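# Move masking tape between drawers, then close all drawers

## Task

Take the roll of masking tape out of whichever drawer holds it and put it in the open drawer of the wide cabinet; afterwards push every drawer fully closed. The cabinets must stay roughly where they started, the robot must not tip over or finish leaning, and the result has to hold by itself without the robot supporting anything.

## Robot and tools

Robot: TidyBot++, a single-arm mobile manipulator. The base is 0.54 m long, 0.50 m wide and 0.38 m tall, driven by four powered casters. On top sits one seven-joint arm ending in a two-finger parallel gripper. The shoulder is 0.12 m ahead of the base centre and 0.68 m off the floor. Two cameras: base_camera (fixed on the base, looking forward) and wrist_camera (fisheye, looking along the hand).

Frames: the base frame has its origin on the floor below the base centre, x forward, y to the left, z up. hand_pose is reported in this frame and marks the point between the finger pads; its z axis runs out along the fingers and its y axis is the closing direction. The odometry frame is wherever the base frame was when the scene began. base_odometry integrates wheel rotation only, so wheel slip shows up as false travel; heading is in radians, left positive, -3.142 to 3.142. base_tilt is in degrees, positive when leaning forward or right.

Tool execute_actions: argument actions is a list holding exactly one action or nothing (empty list = just report state and images). An action may contain base, joints, and speeds; base and joint motions start at the same moment. base holds one key only, each a relative offset from where the base currently is: translate_m (metres, forward positive, -2 to 2), strafe_m (metres, left positive, -2 to 2), rotate_rad (radians, counter-clockwise from above positive, -6.3 to 6.3). joints is a set of absolute targets keyed by name, in radians except the gripper: joint_1_rad (any angle; spins the whole arm about vertical, positive is clockwise from above, opposite to rotate_rad), joint_2_rad shoulder -2.249 to 2.249, joint_3_rad any angle, joint_4_rad elbow -2.579 to 2.579, joint_5_rad any angle, joint_6_rad wrist -2.099 to 2.099, joint_7_rad any angle (with hand pointing down, positive is counter-clockwise from above; at 1.57 fingers open left/right), gripper_pos 0 (open, ~85 mm gap) to 1 (closed, squeezes ~100 N per finger). Unbounded joints go the short way, so rotate more than half a turn in several steps. speeds optionally caps top speed for that action: translate_m and strafe_m 0.05 to 0.5 m/s, rotate_rad 0.1 to 1.57 rad/s (maxima are defaults). A base move needing over about 8.667 s is refused; no action may exceed 15 s. The optional cameras list picks base_camera, wrist_camera or all; [] gives no images. Any bad key or out-of-range number rejects the whole call and nothing moves. Joints omitted from an action may keep pushing toward earlier targets.

Arm geometry: upper arm 0.42 m, forearm 0.31 m, hand 0.31 m to the hand point. With joint_1_rad 0, joint_3_rad 3.14, joint_5_rad 0 the arm lies in the base x-z plane; segment angles from vertical (forward positive) are joint_2, joint_2 - joint_4, and joint_2 - joint_4 - joint_6. Hand reach ahead of and above the shoulder is the sum of length·sin and length·cos of those. A downward-pointing hand reaches at most about 0.94 m high, only near the base. The arm starts folded, hand down, protruding up to 0.08 m in front.

Other tools: wait(seconds 0 to 10) lets time pass and returns state plus images. zoom_image(camera, region [x0,y0,x1,y1] in pixels, max 504x504) enlarges part of the latest image; base_camera is 644x364, wrist_camera 644x476. read_manual(section "licences") only returns licence text. finished_scene(scene number) closes the scene permanently and reports success; call it only when the tape is in the wide cabinet's drawer and all drawers are shut.

Reading results: base_status and joint_status tell how each motion ended. done = reached target (for the base, wheels turned the amount, even with slip). off_target = stopped away from target and may still push. contact_stop / time_out = target dropped, holding in place. 'joint command not followed' with a 'cause:' line means a self-collision check blocked the arm targets (gripper still runs); joints show not_followed and those targets may be retried later. on_its_own lists uncommanded motion. A blocked base can still say done while short; check images. motor_effort gives percent of max with the bracketed peak. For gripper_pos 1, done means nothing held; off_target at some reading means an object is gripped. 'ARM HIT' means the arm struck the base or itself. MOTOR HOT warns from 60 °C; at 75 °C an OVER-TEMPERATURE FAULT lets the arm sag and keys show limit_stop_at_motor_heat (resend targets). A torque fault freezes the arm and gripper for 10 s while the base continues.

Practical cautions: friction leaves joints a bit off target; correct by sending last command plus (desired minus read). Hand pose may be 1-2 cm off, so trust images and keep fingers clear of the floor. Held loads make the arm sag; never command a loaded joint to its current reading. Never drive the base while the arm is caught on something high (around 0.8 m up) or the robot may tip; sideways force on a raised hand can lift wheels, and retracting the arm or backing off rights it. Avoid dropping the tape, slamming drawers, hard impacts and shoving cabinets. Odometry drifts a few cm and degrees over many moves. The robot holds its last command while you deliberate, and loose objects may occasionally be nudged.

Each tool is called after "Emit:" as a command line: name --argument value for each argument, lists and objects as JSON in quotes; but a table of rows of numbers goes row by row, as --pt "numbers of a row", without its own name.

## Session

Emit:
execute_actions --actions '[]'

Scene clock: 0.00 s.
base_odometry: x=+0.000 y=+0.000 heading=+0.000 (m, m, rad; odometry frame)
base_tilt: forward=+1.5 right=-0.2 (deg)
base_status: not commanded
joint_positions: joint_1_rad=-0.052 joint_2_rad=-0.379 joint_3_rad=+3.129 joint_4_rad=-2.553 joint_5_rad=+0.027 joint_6_rad=-0.898 joint_7_rad=+1.533 gripper_pos=+0.000
joint_status: not commanded
motor_effort: joint_1_rad=+0 joint_2_rad=+0 joint_3_rad=+0 joint_4_rad=+11 joint_5_rad=+0 joint_6_rad=+0 joint_7_rad=+0 (%)
hand_pose: x=+0.2437 y=+0.0023 z=+0.5838 quat_wxyz=(+0.011, +0.999, +0.021, +0.035) (m; base frame)
pictures: base_camera, wrist_camera
Images, in order (width x height): base_camera 644x364, wrist_camera 644x476.

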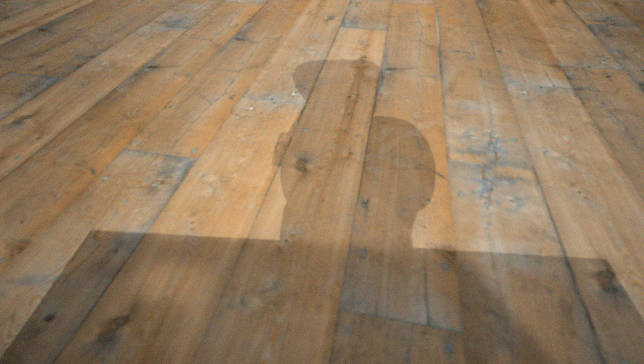

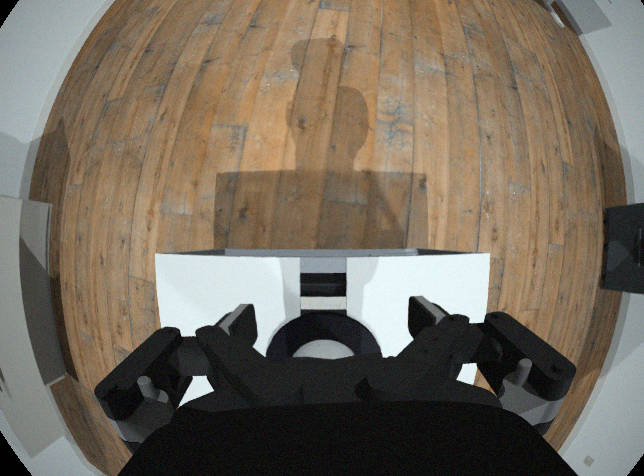

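Emit:
execute_actions --actions '[{"base":{"rotate_rad":1.57},"joints":{"joint_6_rad":0.1}}]'

Emit:
execute_actions --actions '[{"base":{"rotate_rad":-3.14}}]'

Scene clock: 4.10 s.
base_odometry: x=+0.000 y=+0.000 heading=+1.570 (m, m, rad; odometry frame)
base_tilt: forward=+1.5 right=-0.2 (deg)
base_status: done
joint_positions: joint_1_rad=-0.052 joint_2_rad=-0.379 joint_3_rad=+3.128 joint_4_rad=-2.550 joint_5_rad=+0.027 joint_6_rad=+0.100 joint_7_rad=+1.533 gripper_pos=+0.000
joint_status: all done
motor_effort: joint_1_rad=+0(0) joint_2_rad=-5(6) joint_3_rad=+0(1) joint_4_rad=+17(17) joint_5_rad=-1(1) joint_6_rad=+8(8) joint_7_rad=+0(1) (%)
hand_pose: x=+0.4949 y=+0.0267 z=+0.7461 quat_wxyz=(-0.018, +0.860, +0.025, +0.510) (m; base frame)
pictures: base_camera, wrist_camera
Images, in order (width x height): base_camera 644x364, wrist_camera 644x476.

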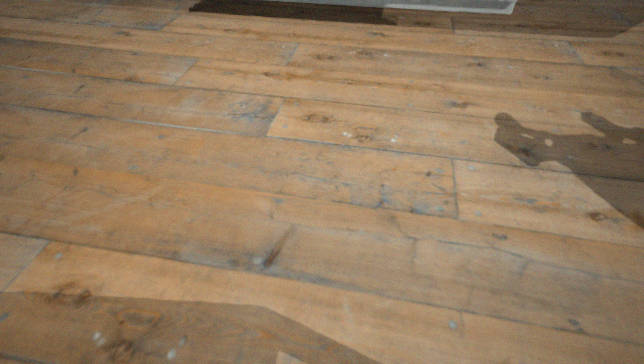

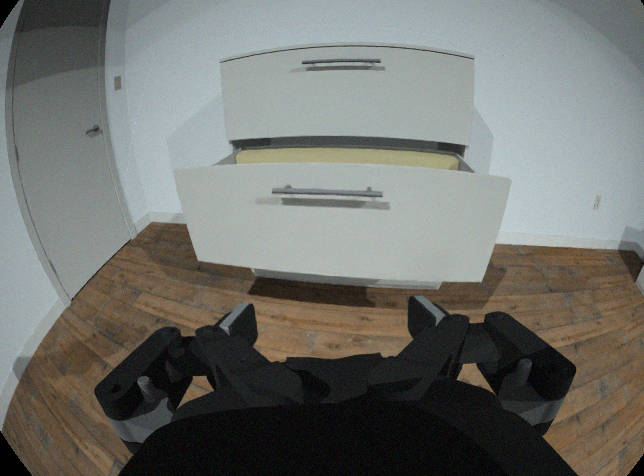

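Scene clock: 7.50 s.
base_odometry: x=+0.000 y=+0.000 heading=-1.570 (m, m, rad; odometry frame)
base_tilt: forward=+1.5 right=-0.2 (deg)
base_status: done
joint_positions: joint_1_rad=-0.052 joint_2_rad=-0.379 joint_3_rad=+3.128 joint_4_rad=-2.550 joint_5_rad=+0.027 joint_6_rad=+0.100 joint_7_rad=+1.533 gripper_pos=+0.000
joint_status: not commanded
motor_effort: joint_1_rad=+0(1) joint_2_rad=-6(6) joint_3_rad=+0(2) joint_4_rad=+17(17) joint_5_rad=-1(1) joint_6_rad=+8(8) joint_7_rad=+0(0) (%)
hand_pose: x=+0.4949 y=+0.0268 z=+0.7461 quat_wxyz=(-0.018, +0.860, +0.025, +0.510) (m; base frame)
pictures: base_camera, wrist_camera
Images, in order (width x height): base_camera 644x364, wrist_camera 644x476.

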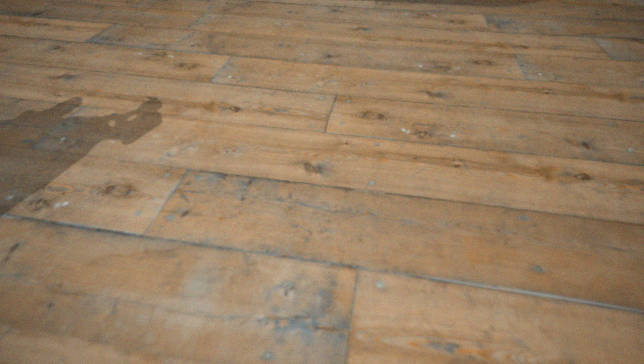

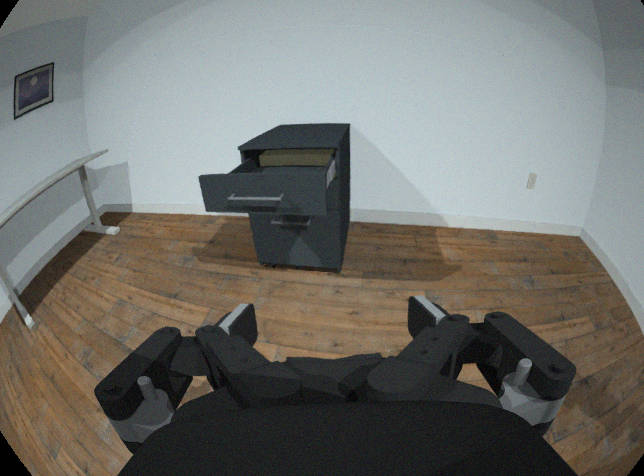

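Emit:
execute_actions --actions '[{"base":{"rotate_rad":-0.09},"joints":{"joint_1_rad":0,"joint_2_rad":0.1,"joint_4_rad":-1.6,"joint_6_rad":-1.0}}]' --cameras '[]'

Emit:
execute_actions --actions '[{"base":{"strafe_m":0.4}}]' --cameras '[]'

Emit:
execute_actions --actions '[{"base":{"translate_m":0.55}}]'

Scene clock: 13.10 s.
base_odometry: x=+0.000 y=+0.000 heading=-1.659 (m, m, rad; odometry frame)
base_tilt: forward=+1.5 right=-0.2 (deg)
base_status: done
joint_positions: joint_1_rad=-0.014 joint_2_rad=+0.078 joint_3_rad=+3.128 joint_4_rad=-1.610 joint_5_rad=+0.027 joint_6_rad=-0.975 joint_7_rad=+1.533 gripper_pos=+0.000
joint_status: all done
motor_effort: joint_1_rad=+0(0) joint_2_rad=-21(22) joint_3_rad=+0(2) joint_4_rad=+17(18) joint_5_rad=+0(0) joint_6_rad=+4(8) joint_7_rad=+0(0) (%)
hand_pose: x=+0.6072 y=+0.0075 z=+0.7884 quat_wxyz=(+0.004, +0.971, -0.001, +0.238) (m; base frame)
pictures: none
No camera images: the call's "cameras" was empty. Leave "cameras" out to get every camera's image.

Scene clock: 15.27 s.
base_odometry: x=+0.399 y=-0.036 heading=-1.660 (m, m, rad; odometry frame)
base_tilt: forward=+1.5 right=-0.2 (deg)
base_status: done
joint_positions: joint_1_rad=-0.007 joint_2_rad=+0.078 joint_3_rad=+3.126 joint_4_rad=-1.610 joint_5_rad=+0.027 joint_6_rad=-0.975 joint_7_rad=+1.533 gripper_pos=+0.000
joint_status: not commanded
motor_effort: joint_1_rad=+0(2) joint_2_rad=-22(22) joint_3_rad=+0(2) joint_4_rad=+17(18) joint_5_rad=+0(1) joint_6_rad=+4(4) joint_7_rad=+0(1) (%)
hand_pose: x=+0.6072 y=+0.0052 z=+0.7884 quat_wxyz=(+0.005, +0.971, -0.003, +0.237) (m; base frame)
pictures: none
No camera images: the call's "cameras" was empty. Leave "cameras" out to get every camera's image.

Scene clock: 17.73 s.
base_odometry: x=+0.350 y=-0.584 heading=-1.660 (m, m, rad; odometry frame)
base_tilt: forward=+1.5 right=-0.2 (deg)
base_status: done
joint_positions: joint_1_rad=-0.007 joint_2_rad=+0.089 joint_3_rad=+3.126 joint_4_rad=-1.607 joint_5_rad=+0.027 joint_6_rad=-0.979 joint_7_rad=+1.533 gripper_pos=+0.000
joint_status: not commanded
motor_effort: joint_1_rad=-1(1) joint_2_rad=-21(24) joint_3_rad=+0(1) joint_4_rad=+17(18) joint_5_rad=+0(0) joint_6_rad=+4(4) joint_7_rad=+0(0) (%)
hand_pose: x=+0.6082 y=+0.0052 z=+0.7837 quat_wxyz=(+0.005, +0.973, -0.003, +0.232) (m; base frame)
pictures: base_camera, wrist_camera
Images, in order (width x height): base_camera 644x364, wrist_camera 644x476.

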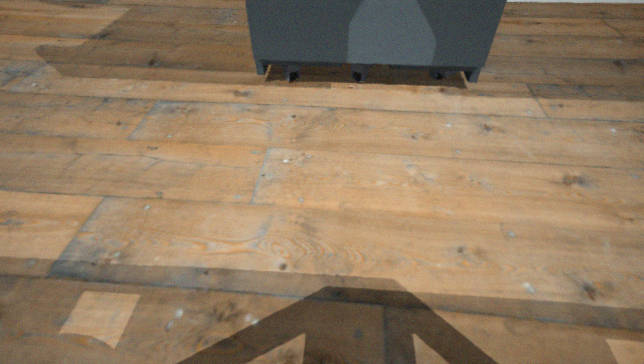

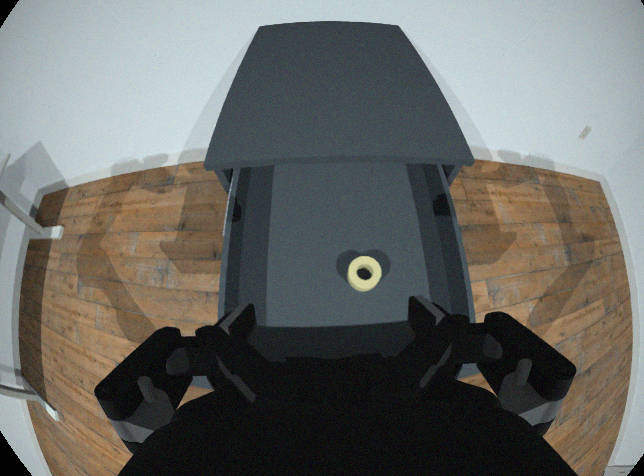

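Emit:
execute_actions --actions '[{"base":{"strafe_m":-0.055},"joints":{"joint_2_rad":0.554,"joint_4_rad":-0.945,"joint_6_rad":-1.64}}]' --cameras '["wrist_camera"]'

Scene clock: 24.03 s.
base_odometry: x=+0.295 y=-0.579 heading=-1.659 (m, m, rad; odometry frame)
base_tilt: forward=+1.5 right=-0.2 (deg)
base_status: done
joint_positions: joint_1_rad=+0.001 joint_2_rad=+0.536 joint_3_rad=+3.129 joint_4_rad=-0.957 joint_5_rad=+0.027 joint_6_rad=-1.614 joint_7_rad=+1.533 gripper_pos=+0.000
joint_status: all done
motor_effort: joint_1_rad=+0(2) joint_2_rad=-34(35) joint_3_rad=+0(2) joint_4_rad=+15(18) joint_5_rad=+0(1) joint_6_rad=+0(4) joint_7_rad=+1(1) (%)
hand_pose: x=+0.6578 y=-0.0022 z=+0.7571 quat_wxyz=(+0.010, +1.000, -0.015, +0.017) (m; base frame)
pictures: wrist_camera
Images, in order (width x height): wrist_camera 644x476.

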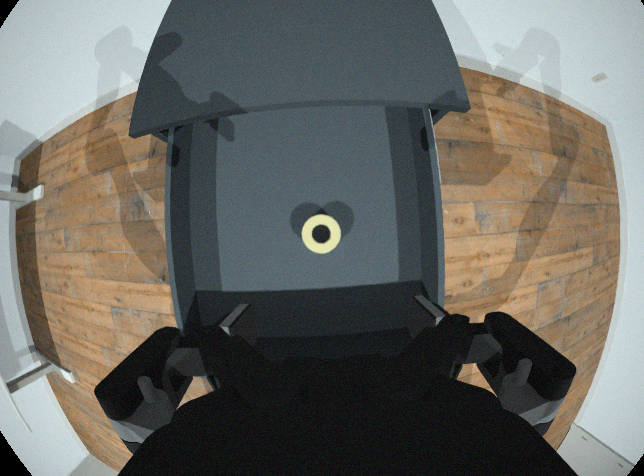

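Emit:
execute_actions --actions '[{"base":{"translate_m":0.06},"joints":{"joint_1_rad":-0.03,"joint_2_rad":0.63,"joint_4_rad":-1.312,"joint_6_rad":-1.22}}]' --cameras '["wrist_camera"]'

Scene clock: 28.50 s.
base_odometry: x=+0.290 y=-0.639 heading=-1.660 (m, m, rad; odometry frame)
base_tilt: forward=+1.5 right=-0.2 (deg)
base_status: done
joint_positions: joint_1_rad=-0.018 joint_2_rad=+0.617 joint_3_rad=+3.129 joint_4_rad=-1.305 joint_5_rad=+0.027 joint_6_rad=-1.245 joint_7_rad=+1.533 gripper_pos=+0.000
joint_status: all done
motor_effort: joint_1_rad=+0(1) joint_2_rad=-36(37) joint_3_rad=+0(1) joint_4_rad=+14(18) joint_5_rad=+0(0) joint_6_rad=+0(2) joint_7_rad=+0(0) (%)
hand_pose: x=+0.6498 y=+0.0089 z=+0.6060 quat_wxyz=(+0.009, +1.000, +0.000, -0.012) (m; base frame)
pictures: wrist_camera
Images, in order (width x height): wrist_camera 644x476.

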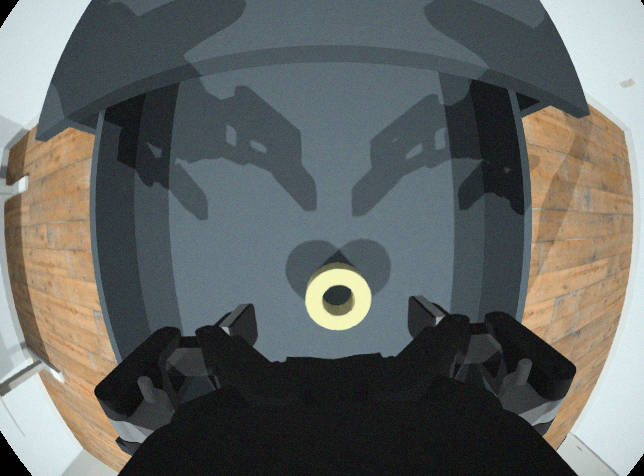

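Emit:
execute_actions --actions '[{"joints":{"joint_2_rad":0.725,"joint_4_rad":-1.495,"joint_6_rad":-0.92}}]' --cameras '["wrist_camera"]'

Emit:
execute_actions --actions '[{"joints":{"gripper_pos":1}}]' --cameras '["wrist_camera"]'

Scene clock: 33.23 s.
base_odometry: x=+0.290 y=-0.639 heading=-1.659 (m, m, rad; odometry frame)
base_tilt: forward=+1.5 right=-0.2 (deg)
base_status: not commanded
joint_positions: joint_1_rad=-0.018 joint_2_rad=+0.682 joint_3_rad=+3.129 joint_4_rad=-1.471 joint_5_rad=+0.027 joint_6_rad=-0.946 joint_7_rad=+1.533 gripper_pos=+0.000
joint_status: joint_2_rad off_target (ended at +0.682, target +0.725); the others done
motor_effort: joint_1_rad=-1(2) joint_2_rad=-29(37) joint_3_rad=-1(2) joint_4_rad=+8(14) joint_5_rad=+0(3) joint_6_rad=+1(4) joint_7_rad=+0(1) (%)
hand_pose: x=+0.6601 y=+0.0110 z=+0.5249 quat_wxyz=(+0.006, +1.000, +0.003, +0.022) (m; base frame)
pictures: wrist_camera
Images, in order (width x height): wrist_camera 644x476.

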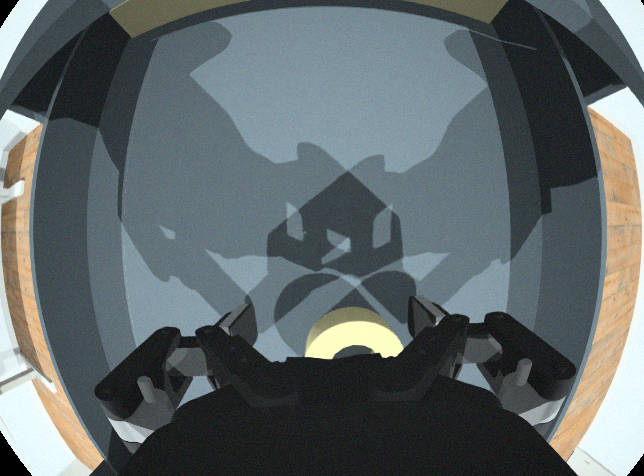

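Scene clock: 34.33 s.
base_odometry: x=+0.290 y=-0.639 heading=-1.659 (m, m, rad; odometry frame)
base_tilt: forward=+1.5 right=-0.3 (deg)
base_status: not commanded
joint_positions: joint_1_rad=-0.046 joint_2_rad=+0.662 joint_3_rad=+3.107 joint_4_rad=-1.467 joint_5_rad=+0.023 joint_6_rad=-0.943 joint_7_rad=+1.533 gripper_pos=+0.999
joint_status: all done
motor_effort: joint_1_rad=+3(4) joint_2_rad=-25(28) joint_3_rad=+3(5) joint_4_rad=+7(10) joint_5_rad=+3(5) joint_6_rad=+1(4) joint_7_rad=+0(1) (%)
hand_pose: x=+0.6641 y=+0.0386 z=+0.5370 quat_wxyz=(-0.003, +0.999, +0.024, +0.035) (m; base frame)
pictures: wrist_camera
Images, in order (width x height): wrist_camera 644x476.

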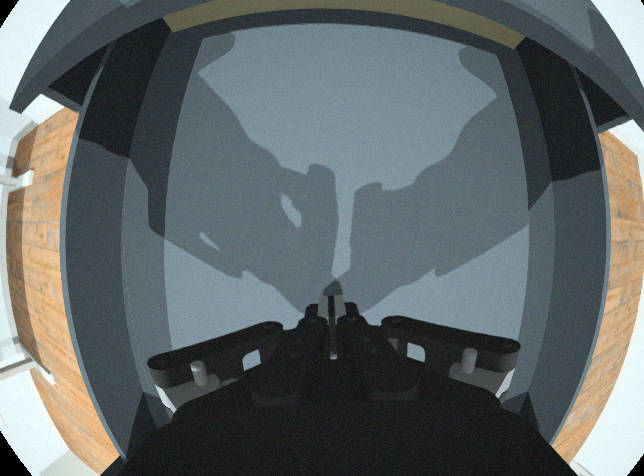

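Hit the floor; tape squeezed out backward. Lift and look.

Emit:
execute_actions --actions '[{"base":{"translate_m":-0.05},"joints":{"joint_1_rad":-0.01,"joint_3_rad":3.14,"joint_2_rad":0.6,"joint_4_rad":-1.3,"joint_6_rad":-1.25,"gripper_pos":0}}]' --cameras '["wrist_camera"]'

Scene clock: 40.37 s.
base_odometry: x=+0.294 y=-0.589 heading=-1.659 (m, m, rad; odometry frame)
base_tilt: forward=+1.5 right=-0.2 (deg)
base_status: done
joint_positions: joint_1_rad=-0.023 joint_2_rad=+0.608 joint_3_rad=+3.127 joint_4_rad=-1.304 joint_5_rad=+0.023 joint_6_rad=-1.226 joint_7_rad=+1.533 gripper_pos=+0.000
joint_status: all done
motor_effort: joint_1_rad=+0(3) joint_2_rad=-36(39) joint_3_rad=+0(3) joint_4_rad=+14(16) joint_5_rad=+0(2) joint_6_rad=+0(2) joint_7_rad=+0(0) (%)
hand_pose: x=+0.6567 y=+0.0140 z=+0.6111 quat_wxyz=(+0.006, +1.000, +0.002, +0.003) (m; base frame)
pictures: wrist_camera
Images, in order (width x height): wrist_camera 644x476.

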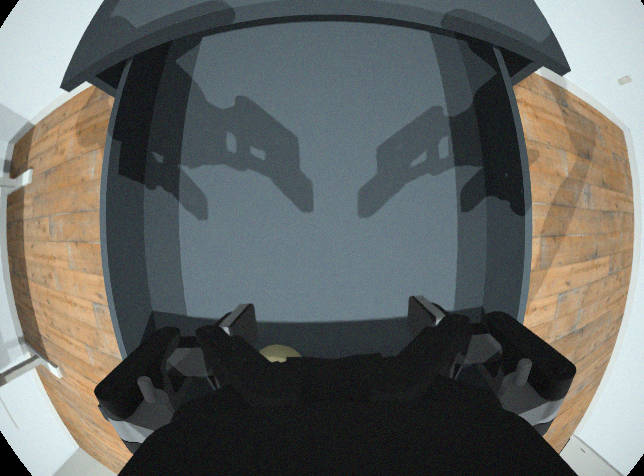

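Emit:
execute_actions --actions '[{"base":{"translate_m":-0.08},"joints":{"joint_2_rad":0.55,"joint_4_rad":-1.05,"joint_6_rad":-1.55}}]' --cameras '["wrist_camera"]'

Scene clock: 42.57 s.
base_odometry: x=+0.301 y=-0.509 heading=-1.659 (m, m, rad; odometry frame)
base_tilt: forward=+1.5 right=-0.2 (deg)
base_status: done
joint_positions: joint_1_rad=-0.020 joint_2_rad=+0.557 joint_3_rad=+3.128 joint_4_rad=-1.055 joint_5_rad=+0.023 joint_6_rad=-1.526 joint_7_rad=+1.533 gripper_pos=+0.000
joint_status: all done
motor_effort: joint_1_rad=-1(1) joint_2_rad=-35(38) joint_3_rad=-1(1) joint_4_rad=+15(16) joint_5_rad=+0(0) joint_6_rad=+0(1) joint_7_rad=+0(1) (%)
hand_pose: x=+0.6566 y=+0.0110 z=+0.7147 quat_wxyz=(+0.008, +1.000, -0.002, +0.002) (m; base frame)
pictures: wrist_camera
Images, in order (width x height): wrist_camera 644x476.

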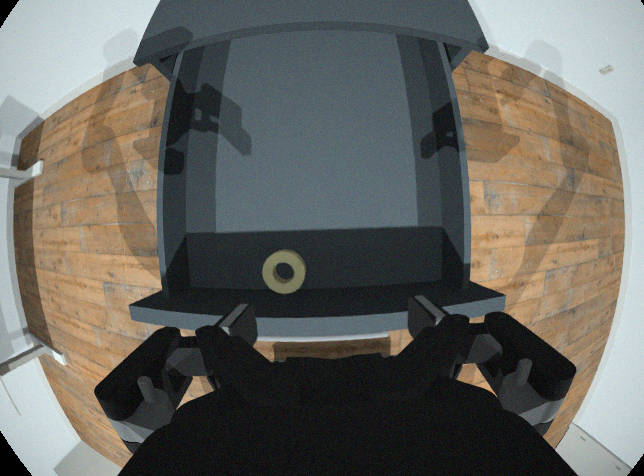

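Emit:
execute_actions --actions '[{"base":{"strafe_m":0.06}}]' --cameras '[]'

Emit:
execute_actions --actions '[{"base":{"translate_m":0.02},"joints":{"joint_2_rad":0.8,"joint_4_rad":-1.05,"joint_6_rad":-1.49}}]' --cameras '["wrist_camera"]'

Scene clock: 46.90 s.
base_odometry: x=+0.361 y=-0.514 heading=-1.659 (m, m, rad; odometry frame)
base_tilt: forward=+1.5 right=-0.2 (deg)
base_status: done
joint_positions: joint_1_rad=-0.015 joint_2_rad=+0.557 joint_3_rad=+3.133 joint_4_rad=-1.055 joint_5_rad=+0.023 joint_6_rad=-1.526 joint_7_rad=+1.533 gripper_pos=+0.000
joint_status: not commanded
motor_effort: joint_1_rad=+0(3) joint_2_rad=-35(36) joint_3_rad=-1(2) joint_4_rad=+15(15) joint_5_rad=+0(0) joint_6_rad=+0(1) joint_7_rad=+1(1) (%)
hand_pose: x=+0.6567 y=+0.0062 z=+0.7147 quat_wxyz=(+0.009, +1.000, -0.007, +0.002) (m; base frame)
pictures: none
No camera images: the call's "cameras" was empty. Leave "cameras" out to get every camera's image.

Scene clock: 48.20 s.
base_odometry: x=+0.359 y=-0.534 heading=-1.659 (m, m, rad; odometry frame)
base_tilt: forward=+1.5 right=-0.2 (deg)
base_status: done
joint_positions: joint_1_rad=-0.015 joint_2_rad=+0.802 joint_3_rad=+3.133 joint_4_rad=-1.050 joint_5_rad=+0.023 joint_6_rad=-1.515 joint_7_rad=+1.533 gripper_pos=+0.000
joint_status: all done
motor_effort: joint_1_rad=+0(2) joint_2_rad=-39(43) joint_3_rad=-1(1) joint_4_rad=+13(16) joint_5_rad=+0(0) joint_6_rad=-2(2) joint_7_rad=+0(1) (%)
hand_pose: x=+0.6537 y=+0.0062 z=+0.5839 quat_wxyz=(+0.011, +0.994, -0.006, -0.112) (m; base frame)
pictures: wrist_camera
Images, in order (width x height): wrist_camera 644x476.

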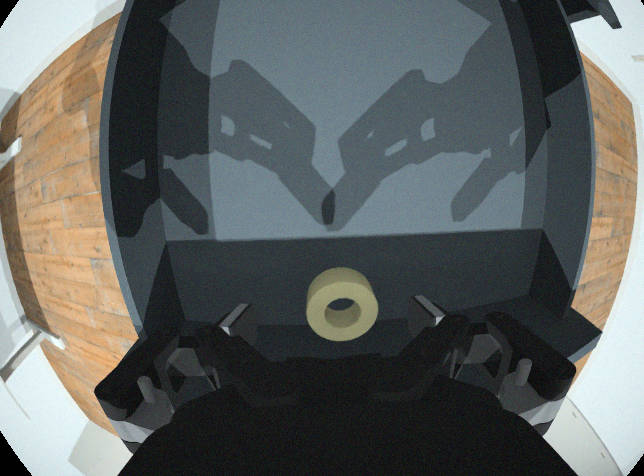

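Emit:
execute_actions --actions '[{"base":{"strafe_m":-0.007},"joints":{"joint_2_rad":0.83,"joint_4_rad":-1.185,"joint_6_rad":-1.34}}]' --cameras '["wrist_camera"]'

Emit:
execute_actions --actions '[{"joints":{"gripper_pos":1}}]' --cameras '["wrist_camera"]'

Scene clock: 51.40 s.
base_odometry: x=+0.352 y=-0.534 heading=-1.658 (m, m, rad; odometry frame)
base_tilt: forward=+1.5 right=-0.2 (deg)
base_status: done
joint_positions: joint_1_rad=-0.011 joint_2_rad=+0.816 joint_3_rad=+3.134 joint_4_rad=-1.179 joint_5_rad=+0.023 joint_6_rad=-1.365 joint_7_rad=+1.533 gripper_pos=+0.000
joint_status: all done
motor_effort: joint_1_rad=-1(4) joint_2_rad=-39(42) joint_3_rad=-1(2) joint_4_rad=+12(13) joint_5_rad=-1(0) joint_6_rad=-2(2) joint_7_rad=+0(0) (%)
hand_pose: x=+0.6447 y=+0.0038 z=+0.5367 quat_wxyz=(+0.011, +0.994, -0.007, -0.109) (m; base frame)
pictures: wrist_camera
Images, in order (width x height): wrist_camera 644x476.

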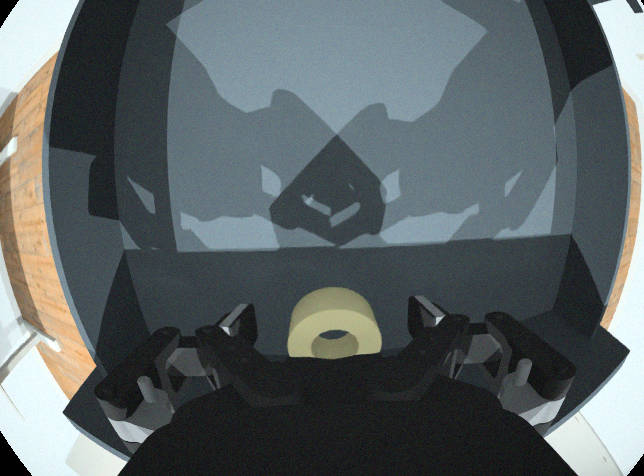

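Scene clock: 52.50 s.
base_odometry: x=+0.352 y=-0.534 heading=-1.658 (m, m, rad; odometry frame)
base_tilt: forward=+1.5 right=-0.2 (deg)
base_status: not commanded
joint_positions: joint_1_rad=-0.011 joint_2_rad=+0.815 joint_3_rad=+3.134 joint_4_rad=-1.178 joint_5_rad=+0.023 joint_6_rad=-1.365 joint_7_rad=+1.533 gripper_pos=+0.500
joint_status: gripper_pos off_target (ended at +0.500, target +1.000)
motor_effort: joint_1_rad=+0(1) joint_2_rad=-38(40) joint_3_rad=-1(1) joint_4_rad=+11(13) joint_5_rad=+0(2) joint_6_rad=-1(2) joint_7_rad=+0(1) (%)
hand_pose: x=+0.6453 y=+0.0038 z=+0.5379 quat_wxyz=(+0.011, +0.994, -0.007, -0.107) (m; base frame)
pictures: wrist_camera
Images, in order (width x height): wrist_camera 644x476.

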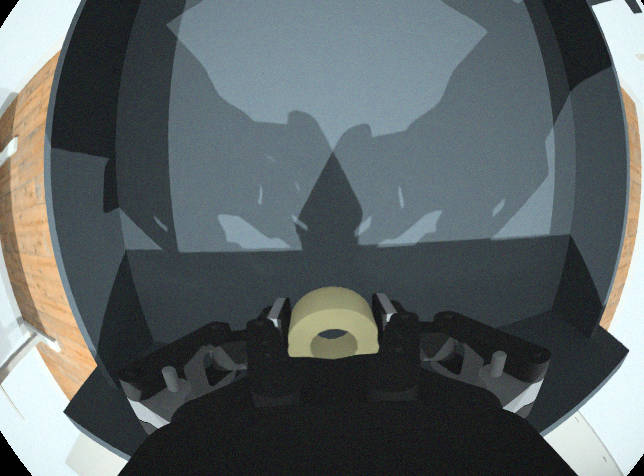

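Emit:
execute_actions --actions '[{"joints":{"joint_2_rad":0.25}}]' --cameras '[]'

Emit:
execute_actions --actions '[{"base":{"translate_m":-0.3}}]' --cameras '[]'

Emit:
execute_actions --actions '[{"base":{"rotate_rad":3.1416},"speeds":{"rotate_rad":1.0},"joints":{"joint_6_rad":-0.9}}]'

Scene clock: 56.33 s.
base_odometry: x=+0.352 y=-0.534 heading=-1.658 (m, m, rad; odometry frame)
base_tilt: forward=+1.5 right=-0.2 (deg)
base_status: not commanded
joint_positions: joint_1_rad=-0.011 joint_2_rad=+0.260 joint_3_rad=+3.134 joint_4_rad=-1.182 joint_5_rad=+0.023 joint_6_rad=-1.365 joint_7_rad=+1.533 gripper_pos=+0.500
joint_status: all done
motor_effort: joint_1_rad=-1(0) joint_2_rad=-28(44) joint_3_rad=+0(1) joint_4_rad=+17(17) joint_5_rad=-1(0) joint_6_rad=+3(4) joint_7_rad=+0(0) (%)
hand_pose: x=+0.6413 y=+0.0037 z=+0.8351 quat_wxyz=(+0.006, +0.986, -0.009, +0.167) (m; base frame)
pictures: none
No camera images: the call's "cameras" was empty. Leave "cameras" out to get every camera's image.

Scene clock: 58.40 s.
base_odometry: x=+0.379 y=-0.235 heading=-1.659 (m, m, rad; odometry frame)
base_tilt: forward=+1.5 right=-0.2 (deg)
base_status: done
joint_positions: joint_1_rad=-0.011 joint_2_rad=+0.254 joint_3_rad=+3.134 joint_4_rad=-1.182 joint_5_rad=+0.023 joint_6_rad=-1.362 joint_7_rad=+1.533 gripper_pos=+0.500
joint_status: not commanded
motor_effort: joint_1_rad=+0(1) joint_2_rad=-28(31) joint_3_rad=+0(1) joint_4_rad=+17(18) joint_5_rad=+0(0) joint_6_rad=+3(4) joint_7_rad=+0(0) (%)
hand_pose: x=+0.6411 y=+0.0037 z=+0.8386 quat_wxyz=(+0.006, +0.985, -0.009, +0.171) (m; base frame)
pictures: none
No camera images: the call's "cameras" was empty. Leave "cameras" out to get every camera's image.

Scene clock: 62.67 s.
base_odometry: x=+0.379 y=-0.235 heading=+1.483 (m, m, rad; odometry frame)
base_tilt: forward=+1.5 right=-0.2 (deg)
base_status: done
joint_positions: joint_1_rad=-0.014 joint_2_rad=+0.254 joint_3_rad=+3.136 joint_4_rad=-1.183 joint_5_rad=+0.023 joint_6_rad=-0.901 joint_7_rad=+1.533 gripper_pos=+0.500
joint_status: all done
motor_effort: joint_1_rad=-1(3) joint_2_rad=-29(30) joint_3_rad=+0(3) joint_4_rad=+19(19) joint_5_rad=+0(1) joint_6_rad=+7(7) joint_7_rad=+1(0) (%)
hand_pose: x=+0.7603 y=+0.0075 z=+0.9153 quat_wxyz=(-0.001, +0.920, -0.006, +0.391) (m; base frame)
pictures: base_camera, wrist_camera
Images, in order (width x height): base_camera 644x364, wrist_camera 644x476.

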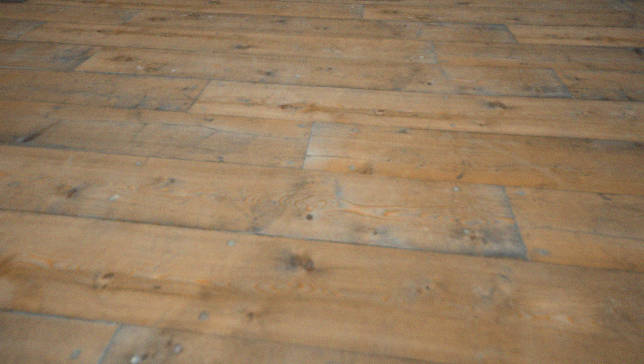

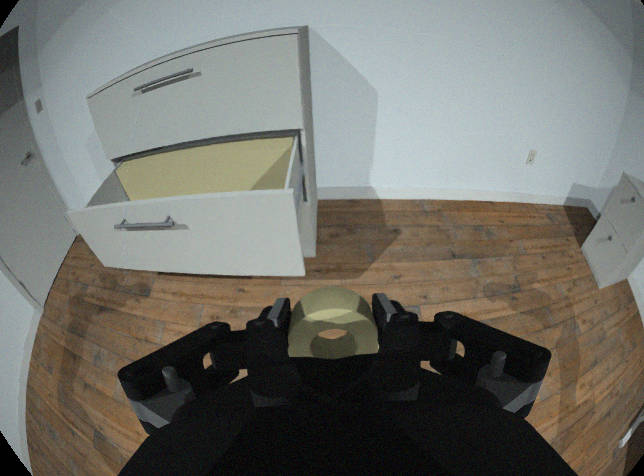

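Emit:
execute_actions --actions '[{"base":{"strafe_m":0.5}}]' --cameras '[]'

Emit:
execute_actions --actions '[{"base":{"translate_m":0.4},"joints":{"joint_6_rad":-1.4}}]'

Scene clock: 67.33 s.
base_odometry: x=-0.120 y=-0.191 heading=+1.483 (m, m, rad; odometry frame)
base_tilt: forward=+1.5 right=-0.3 (deg)
base_status: done
joint_positions: joint_1_rad=-0.016 joint_2_rad=+0.254 joint_3_rad=+3.136 joint_4_rad=-1.183 joint_5_rad=+0.023 joint_6_rad=-0.901 joint_7_rad=+1.533 gripper_pos=+0.500
joint_status: not commanded
motor_effort: joint_1_rad=+0(3) joint_2_rad=-28(31) joint_3_rad=+0(2) joint_4_rad=+19(19) joint_5_rad=-1(1) joint_6_rad=+7(7) joint_7_rad=+0(0) (%)
hand_pose: x=+0.7603 y=+0.0088 z=+0.9153 quat_wxyz=(-0.001, +0.920, -0.005, +0.391) (m; base frame)
pictures: none
No camera images: the call's "cameras" was empty. Leave "cameras" out to get every camera's image.

Scene clock: 69.50 s.
base_odometry: x=-0.085 y=+0.207 heading=+1.484 (m, m, rad; odometry frame)
base_tilt: forward=+1.5 right=-0.2 (deg)
base_status: done
joint_positions: joint_1_rad=-0.016 joint_2_rad=+0.255 joint_3_rad=+3.136 joint_4_rad=-1.185 joint_5_rad=+0.023 joint_6_rad=-1.402 joint_7_rad=+1.533 gripper_pos=+0.500
joint_status: all done
motor_effort: joint_1_rad=+0(1) joint_2_rad=-26(31) joint_3_rad=+0(1) joint_4_rad=+16(20) joint_5_rad=+0(0) joint_6_rad=+3(7) joint_7_rad=+1(0) (%)
hand_pose: x=+0.6286 y=+0.0048 z=+0.8326 quat_wxyz=(+0.006, +0.989, -0.008, +0.149) (m; base frame)
pictures: base_camera, wrist_camera
Images, in order (width x height): base_camera 644x364, wrist_camera 644x476.

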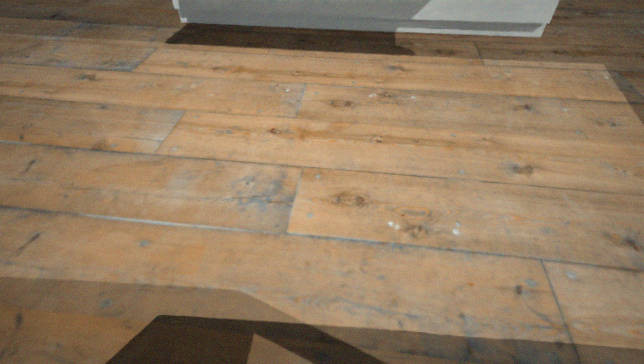

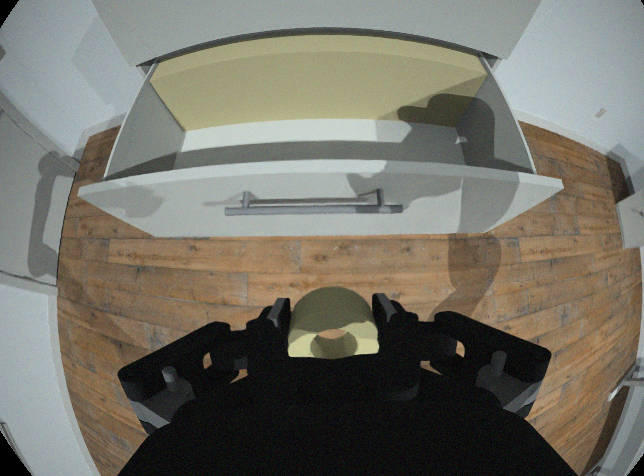

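Emit:
execute_actions --actions '[{"base":{"translate_m":0.3},"joints":{"joint_6_rad":-1.6}}]' --cameras '["wrist_camera"]'

Emit:
execute_actions --actions '[{"joints":{"joint_2_rad":0.63,"joint_4_rad":-1.4,"joint_6_rad":-1.1}}]' --cameras '["wrist_camera"]'

Scene clock: 75.70 s.
base_odometry: x=-0.059 y=+0.506 heading=+1.484 (m, m, rad; odometry frame)
base_tilt: forward=+1.5 right=-0.2 (deg)
base_status: done
joint_positions: joint_1_rad=-0.016 joint_2_rad=+0.257 joint_3_rad=+3.136 joint_4_rad=-1.186 joint_5_rad=+0.023 joint_6_rad=-1.598 joint_7_rad=+1.533 gripper_pos=+0.500
joint_status: all done
motor_effort: joint_1_rad=+0(2) joint_2_rad=-26(30) joint_3_rad=+0(2) joint_4_rad=+15(17) joint_5_rad=+0(0) joint_6_rad=+1(3) joint_7_rad=+0(1) (%)
hand_pose: x=+0.5690 y=+0.0035 z=+0.8193 quat_wxyz=(+0.009, +0.999, -0.009, +0.051) (m; base frame)
pictures: wrist_camera
Images, in order (width x height): wrist_camera 644x476.

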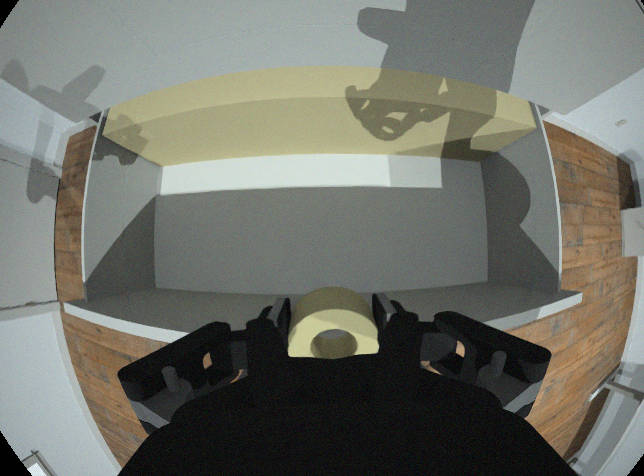

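Scene clock: 77.33 s.
base_odometry: x=-0.059 y=+0.506 heading=+1.484 (m, m, rad; odometry frame)
base_tilt: forward=+1.5 right=-0.2 (deg)
base_status: not commanded
joint_positions: joint_1_rad=-0.016 joint_2_rad=+0.634 joint_3_rad=+3.136 joint_4_rad=-1.398 joint_5_rad=+0.023 joint_6_rad=-1.124 joint_7_rad=+1.533 gripper_pos=+0.500
joint_status: all done
motor_effort: joint_1_rad=+0(0) joint_2_rad=-36(40) joint_3_rad=+0(0) joint_4_rad=+13(16) joint_5_rad=+0(0) joint_6_rad=+0(3) joint_7_rad=+0(0) (%)
hand_pose: x=+0.6454 y=+0.0058 z=+0.5699 quat_wxyz=(+0.009, +1.000, -0.004, -0.007) (m; base frame)
pictures: wrist_camera
Images, in order (width x height): wrist_camera 644x476.

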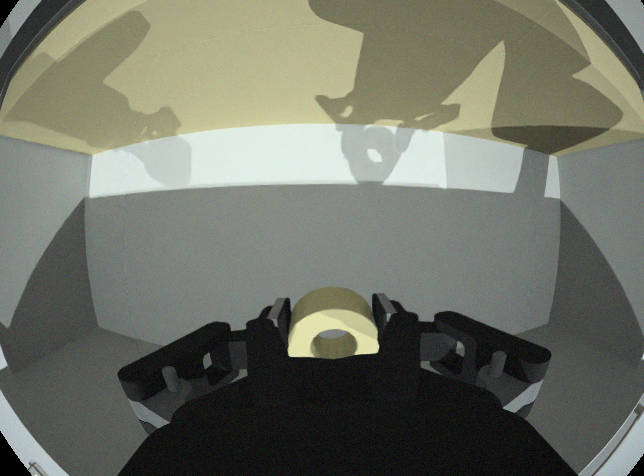

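Emit:
execute_actions --actions '[{"joints":{"joint_2_rad":0.83,"joint_4_rad":-1.57,"joint_6_rad":-0.74}}]' --cameras '["wrist_camera"]'

Emit:
execute_actions --actions '[{"joints":{"gripper_pos":0.2}}]' --cameras '[]'

Emit:
execute_actions --actions '[{"joints":{"joint_2_rad":0.25,"joint_4_rad":-1.4,"joint_6_rad":-1.4}}]' --cameras '["wrist_camera"]'

Emit:
execute_actions --actions '[{"base":{"translate_m":-0.25},"joints":{"gripper_pos":1}}]' --cameras '["wrist_camera"]'

Scene clock: 82.40 s.
base_odometry: x=-0.059 y=+0.506 heading=+1.484 (m, m, rad; odometry frame)
base_tilt: forward=+1.5 right=-0.2 (deg)
base_status: not commanded
joint_positions: joint_1_rad=-0.016 joint_2_rad=+0.835 joint_3_rad=+3.136 joint_4_rad=-1.570 joint_5_rad=+0.023 joint_6_rad=-0.765 joint_7_rad=+1.533 gripper_pos=+0.500
joint_status: all done
motor_effort: joint_1_rad=+0(0) joint_2_rad=-37(42) joint_3_rad=-1(1) joint_4_rad=+9(13) joint_5_rad=-1(1) joint_6_rad=+0(1) joint_7_rad=+2(1) (%)
hand_pose: x=+0.6333 y=+0.0073 z=+0.4204 quat_wxyz=(+0.006, +1.000, -0.001, -0.014) (m; base frame)
pictures: wrist_camera
Images, in order (width x height): wrist_camera 644x476.

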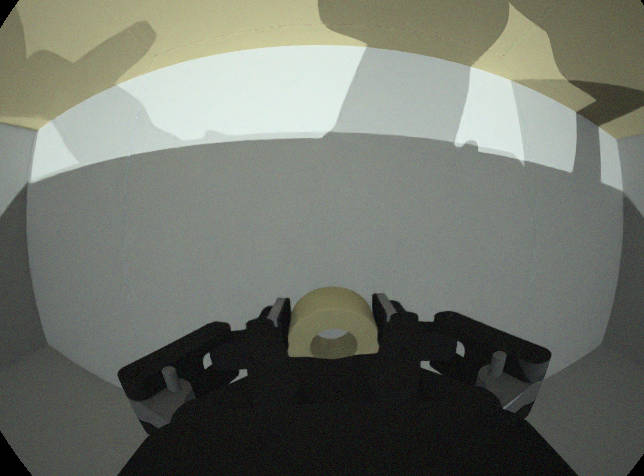

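Scene clock: 83.40 s.
base_odometry: x=-0.059 y=+0.506 heading=+1.484 (m, m, rad; odometry frame)
base_tilt: forward=+1.5 right=-0.2 (deg)
base_status: not commanded
joint_positions: joint_1_rad=-0.016 joint_2_rad=+0.835 joint_3_rad=+3.136 joint_4_rad=-1.570 joint_5_rad=+0.023 joint_6_rad=-0.765 joint_7_rad=+1.533 gripper_pos=+0.200
joint_status: all done
motor_effort: joint_1_rad=+0(1) joint_2_rad=-37(36) joint_3_rad=-1(1) joint_4_rad=+9(9) joint_5_rad=-1(1) joint_6_rad=+0(0) joint_7_rad=+0(1) (%)
hand_pose: x=+0.6333 y=+0.0073 z=+0.4204 quat_wxyz=(+0.006, +1.000, -0.001, -0.014) (m; base frame)
pictures: none
No camera images: the call's "cameras" was empty. Leave "cameras" out to get every camera's image.

Scene clock: 85.20 s.
base_odometry: x=-0.059 y=+0.506 heading=+1.484 (m, m, rad; odometry frame)
base_tilt: forward=+1.5 right=-0.2 (deg)
base_status: not commanded
joint_positions: joint_1_rad=-0.016 joint_2_rad=+0.261 joint_3_rad=+3.136 joint_4_rad=-1.411 joint_5_rad=+0.023 joint_6_rad=-1.377 joint_7_rad=+1.533 gripper_pos=+0.200
joint_status: all done
motor_effort: joint_1_rad=+0(0) joint_2_rad=-25(41) joint_3_rad=+0(1) joint_4_rad=+15(16) joint_5_rad=+0(0) joint_6_rad=+1(2) joint_7_rad=+0(1) (%)
hand_pose: x=+0.5689 y=+0.0037 z=+0.7468 quat_wxyz=(+0.009, +0.999, -0.007, +0.046) (m; base frame)
pictures: wrist_camera
Images, in order (width x height): wrist_camera 644x476.

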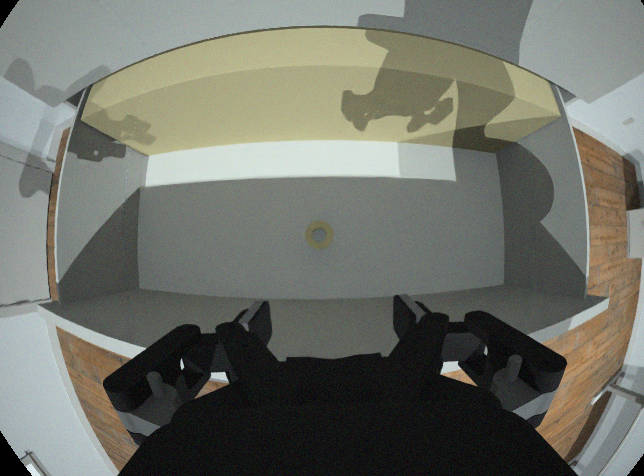

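Scene clock: 87.03 s.
base_odometry: x=-0.081 y=+0.257 heading=+1.484 (m, m, rad; odometry frame)
base_tilt: forward=+1.5 right=-0.2 (deg)
base_status: done
joint_positions: joint_1_rad=-0.014 joint_2_rad=+0.253 joint_3_rad=+3.137 joint_4_rad=-1.408 joint_5_rad=+0.023 joint_6_rad=-1.379 joint_7_rad=+1.533 gripper_pos=+0.999
joint_status: all done
motor_effort: joint_1_rad=-1(3) joint_2_rad=-27(29) joint_3_rad=-1(2) joint_4_rad=+16(17) joint_5_rad=+0(0) joint_6_rad=+2(2) joint_7_rad=+0(0) (%)
hand_pose: x=+0.5688 y=+0.0030 z=+0.7512 quat_wxyz=(+0.009, +0.999, -0.008, +0.051) (m; base frame)
pictures: wrist_camera
Images, in order (width x height): wrist_camera 644x476.

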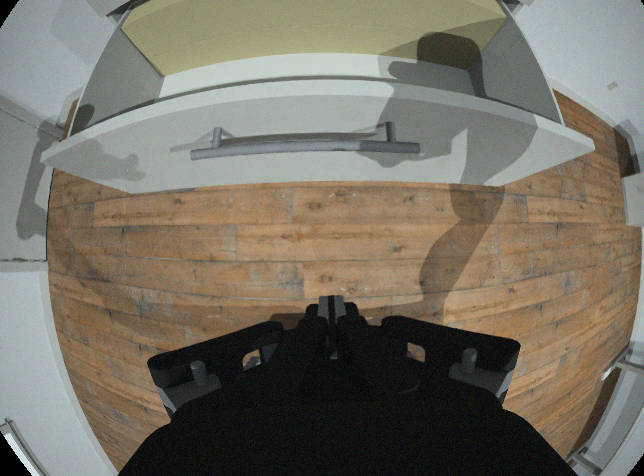

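Emit:
execute_actions --actions '[{"base":{"translate_m":-0.2},"joints":{"joint_2_rad":1.1,"joint_4_rad":-1.9,"joint_6_rad":1.0}}]'

Emit:
execute_actions --actions '[{"base":{"translate_m":0.33},"speeds":{"translate_m":0.08}}]'

Scene clock: 92.67 s.
base_odometry: x=-0.098 y=+0.058 heading=+1.484 (m, m, rad; odometry frame)
base_tilt: forward=+1.5 right=-0.2 (deg)
base_status: done
joint_positions: joint_1_rad=-0.014 joint_2_rad=+1.088 joint_3_rad=+3.137 joint_4_rad=-1.891 joint_5_rad=+0.023 joint_6_rad=+0.977 joint_7_rad=+1.533 gripper_pos=+0.999
joint_status: all done
motor_effort: joint_1_rad=-1(1) joint_2_rad=-39(42) joint_3_rad=-1(1) joint_4_rad=+6(17) joint_5_rad=-1(0) joint_6_rad=+8(8) joint_7_rad=+0(1) (%)
hand_pose: x=+0.8248 y=+0.0200 z=+0.4366 quat_wxyz=(-0.021, +0.842, +0.001, +0.539) (m; base frame)
pictures: base_camera, wrist_camera
Images, in order (width x height): base_camera 644x364, wrist_camera 644x476.

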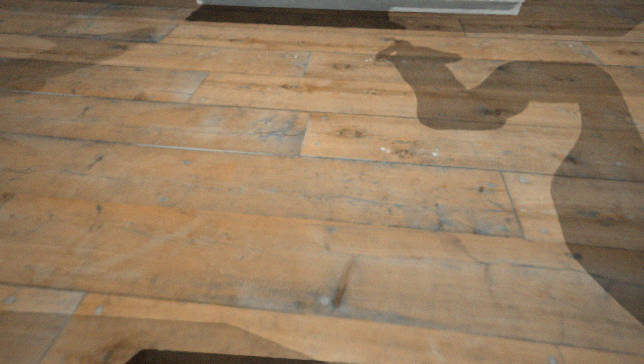

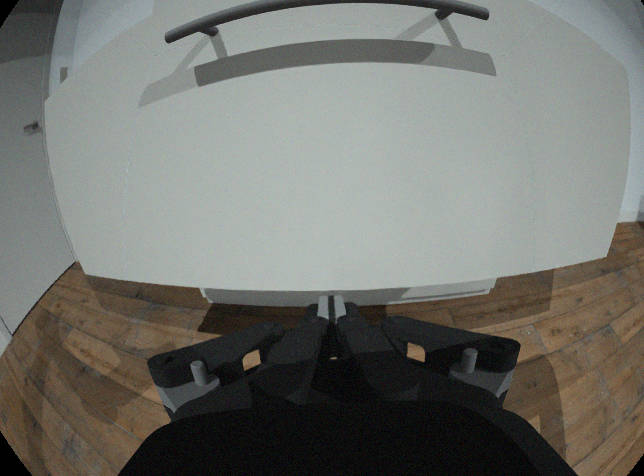

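Scene clock: 97.37 s.
base_odometry: x=-0.070 y=+0.386 heading=+1.485 (m, m, rad; odometry frame)
base_tilt: forward=+1.5 right=-0.2 (deg)
base_status: done
joint_positions: joint_1_rad=-0.010 joint_2_rad=+1.089 joint_3_rad=+3.138 joint_4_rad=-1.910 joint_5_rad=+0.023 joint_6_rad=+0.978 joint_7_rad=+1.533 gripper_pos=+0.999
joint_status: not commanded
motor_effort: joint_1_rad=+0(3) joint_2_rad=-38(43) joint_3_rad=-1(3) joint_4_rad=+6(16) joint_5_rad=-1(1) joint_6_rad=+8(11) joint_7_rad=+0(1) (%)
hand_pose: x=+0.8165 y=+0.0164 z=+0.4299 quat_wxyz=(-0.019, +0.847, -0.001, +0.531) (m; base frame)
pictures: base_camera, wrist_camera
Images, in order (width x height): base_camera 644x364, wrist_camera 644x476.

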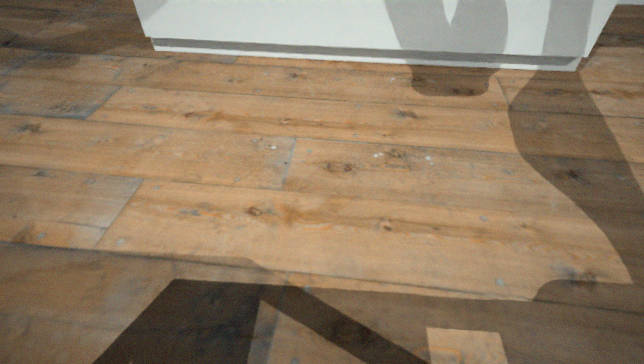

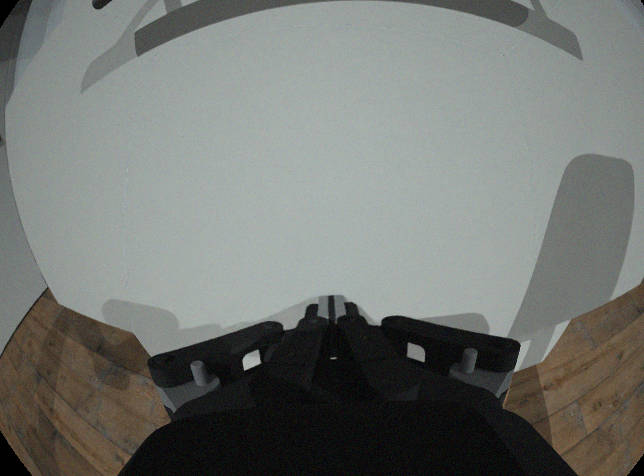

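Emit:
execute_actions --actions '[{"base":{"translate_m":0.05},"speeds":{"translate_m":0.05}}]'

Scene clock: 104.60 s.
base_odometry: x=-0.066 y=+0.436 heading=+1.485 (m, m, rad; odometry frame)
base_tilt: forward=+1.5 right=-0.2 (deg)
base_status: done
joint_positions: joint_1_rad=-0.010 joint_2_rad=+1.090 joint_3_rad=+3.138 joint_4_rad=-1.918 joint_5_rad=+0.023 joint_6_rad=+0.978 joint_7_rad=+1.533 gripper_pos=+0.999
joint_status: not commanded
motor_effort: joint_1_rad=+0(3) joint_2_rad=-40(41) joint_3_rad=-1(3) joint_4_rad=+8(14) joint_5_rad=+0(1) joint_6_rad=+9(11) joint_7_rad=+0(1) (%)
hand_pose: x=+0.8128 y=+0.0157 z=+0.4268 quat_wxyz=(-0.019, +0.849, -0.002, +0.527) (m; base frame)
pictures: base_camera, wrist_camera
Images, in order (width x height): base_camera 644x364, wrist_camera 644x476.

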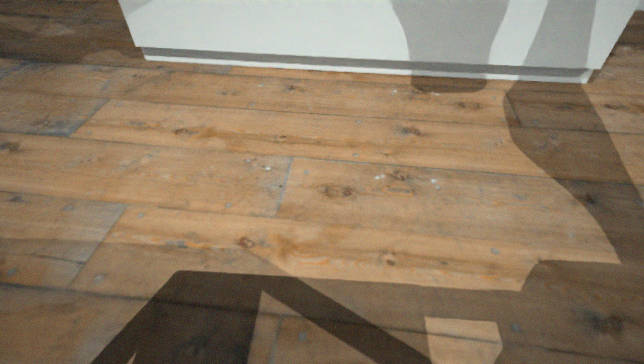

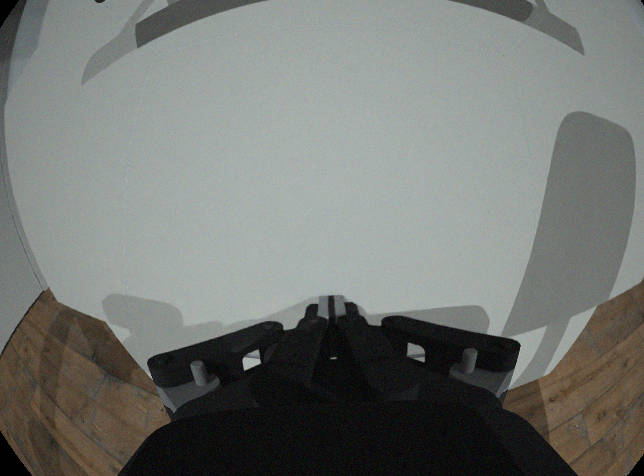

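Emit:
execute_actions --actions '[{"base":{"translate_m":0.04},"speeds":{"translate_m":0.05}}]'

Scene clock: 106.70 s.
base_odometry: x=-0.063 y=+0.476 heading=+1.485 (m, m, rad; odometry frame)
base_tilt: forward=+1.5 right=-0.2 (deg)
base_status: done
joint_positions: joint_1_rad=-0.009 joint_2_rad=+1.091 joint_3_rad=+3.139 joint_4_rad=-1.919 joint_5_rad=+0.023 joint_6_rad=+0.978 joint_7_rad=+1.533 gripper_pos=+0.999
joint_status: not commanded
motor_effort: joint_1_rad=-1(3) joint_2_rad=-40(42) joint_3_rad=-1(3) joint_4_rad=+8(14) joint_5_rad=-1(1) joint_6_rad=+10(11) joint_7_rad=+0(0) (%)
hand_pose: x=+0.8120 y=+0.0151 z=+0.4259 quat_wxyz=(-0.018, +0.850, -0.002, +0.526) (m; base frame)
pictures: base_camera, wrist_camera
Images, in order (width x height): base_camera 644x364, wrist_camera 644x476.

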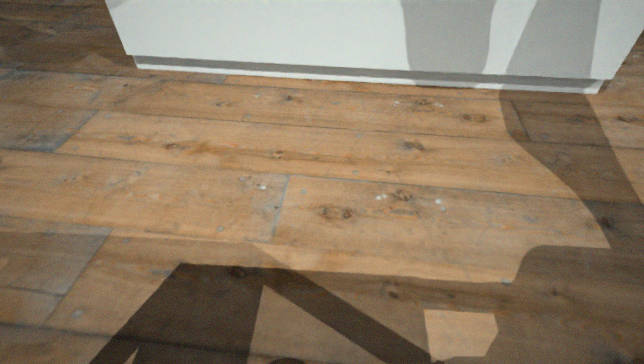

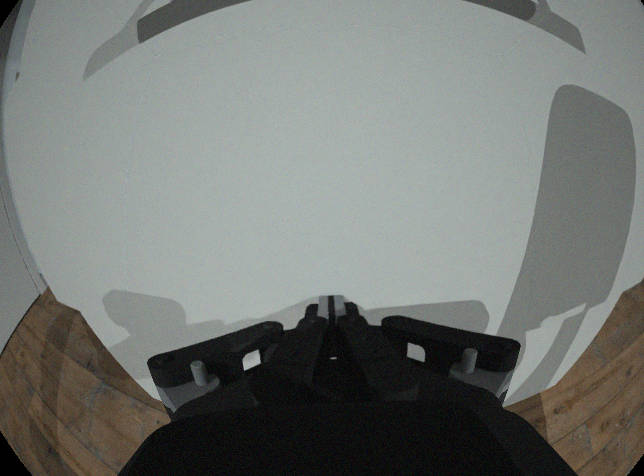

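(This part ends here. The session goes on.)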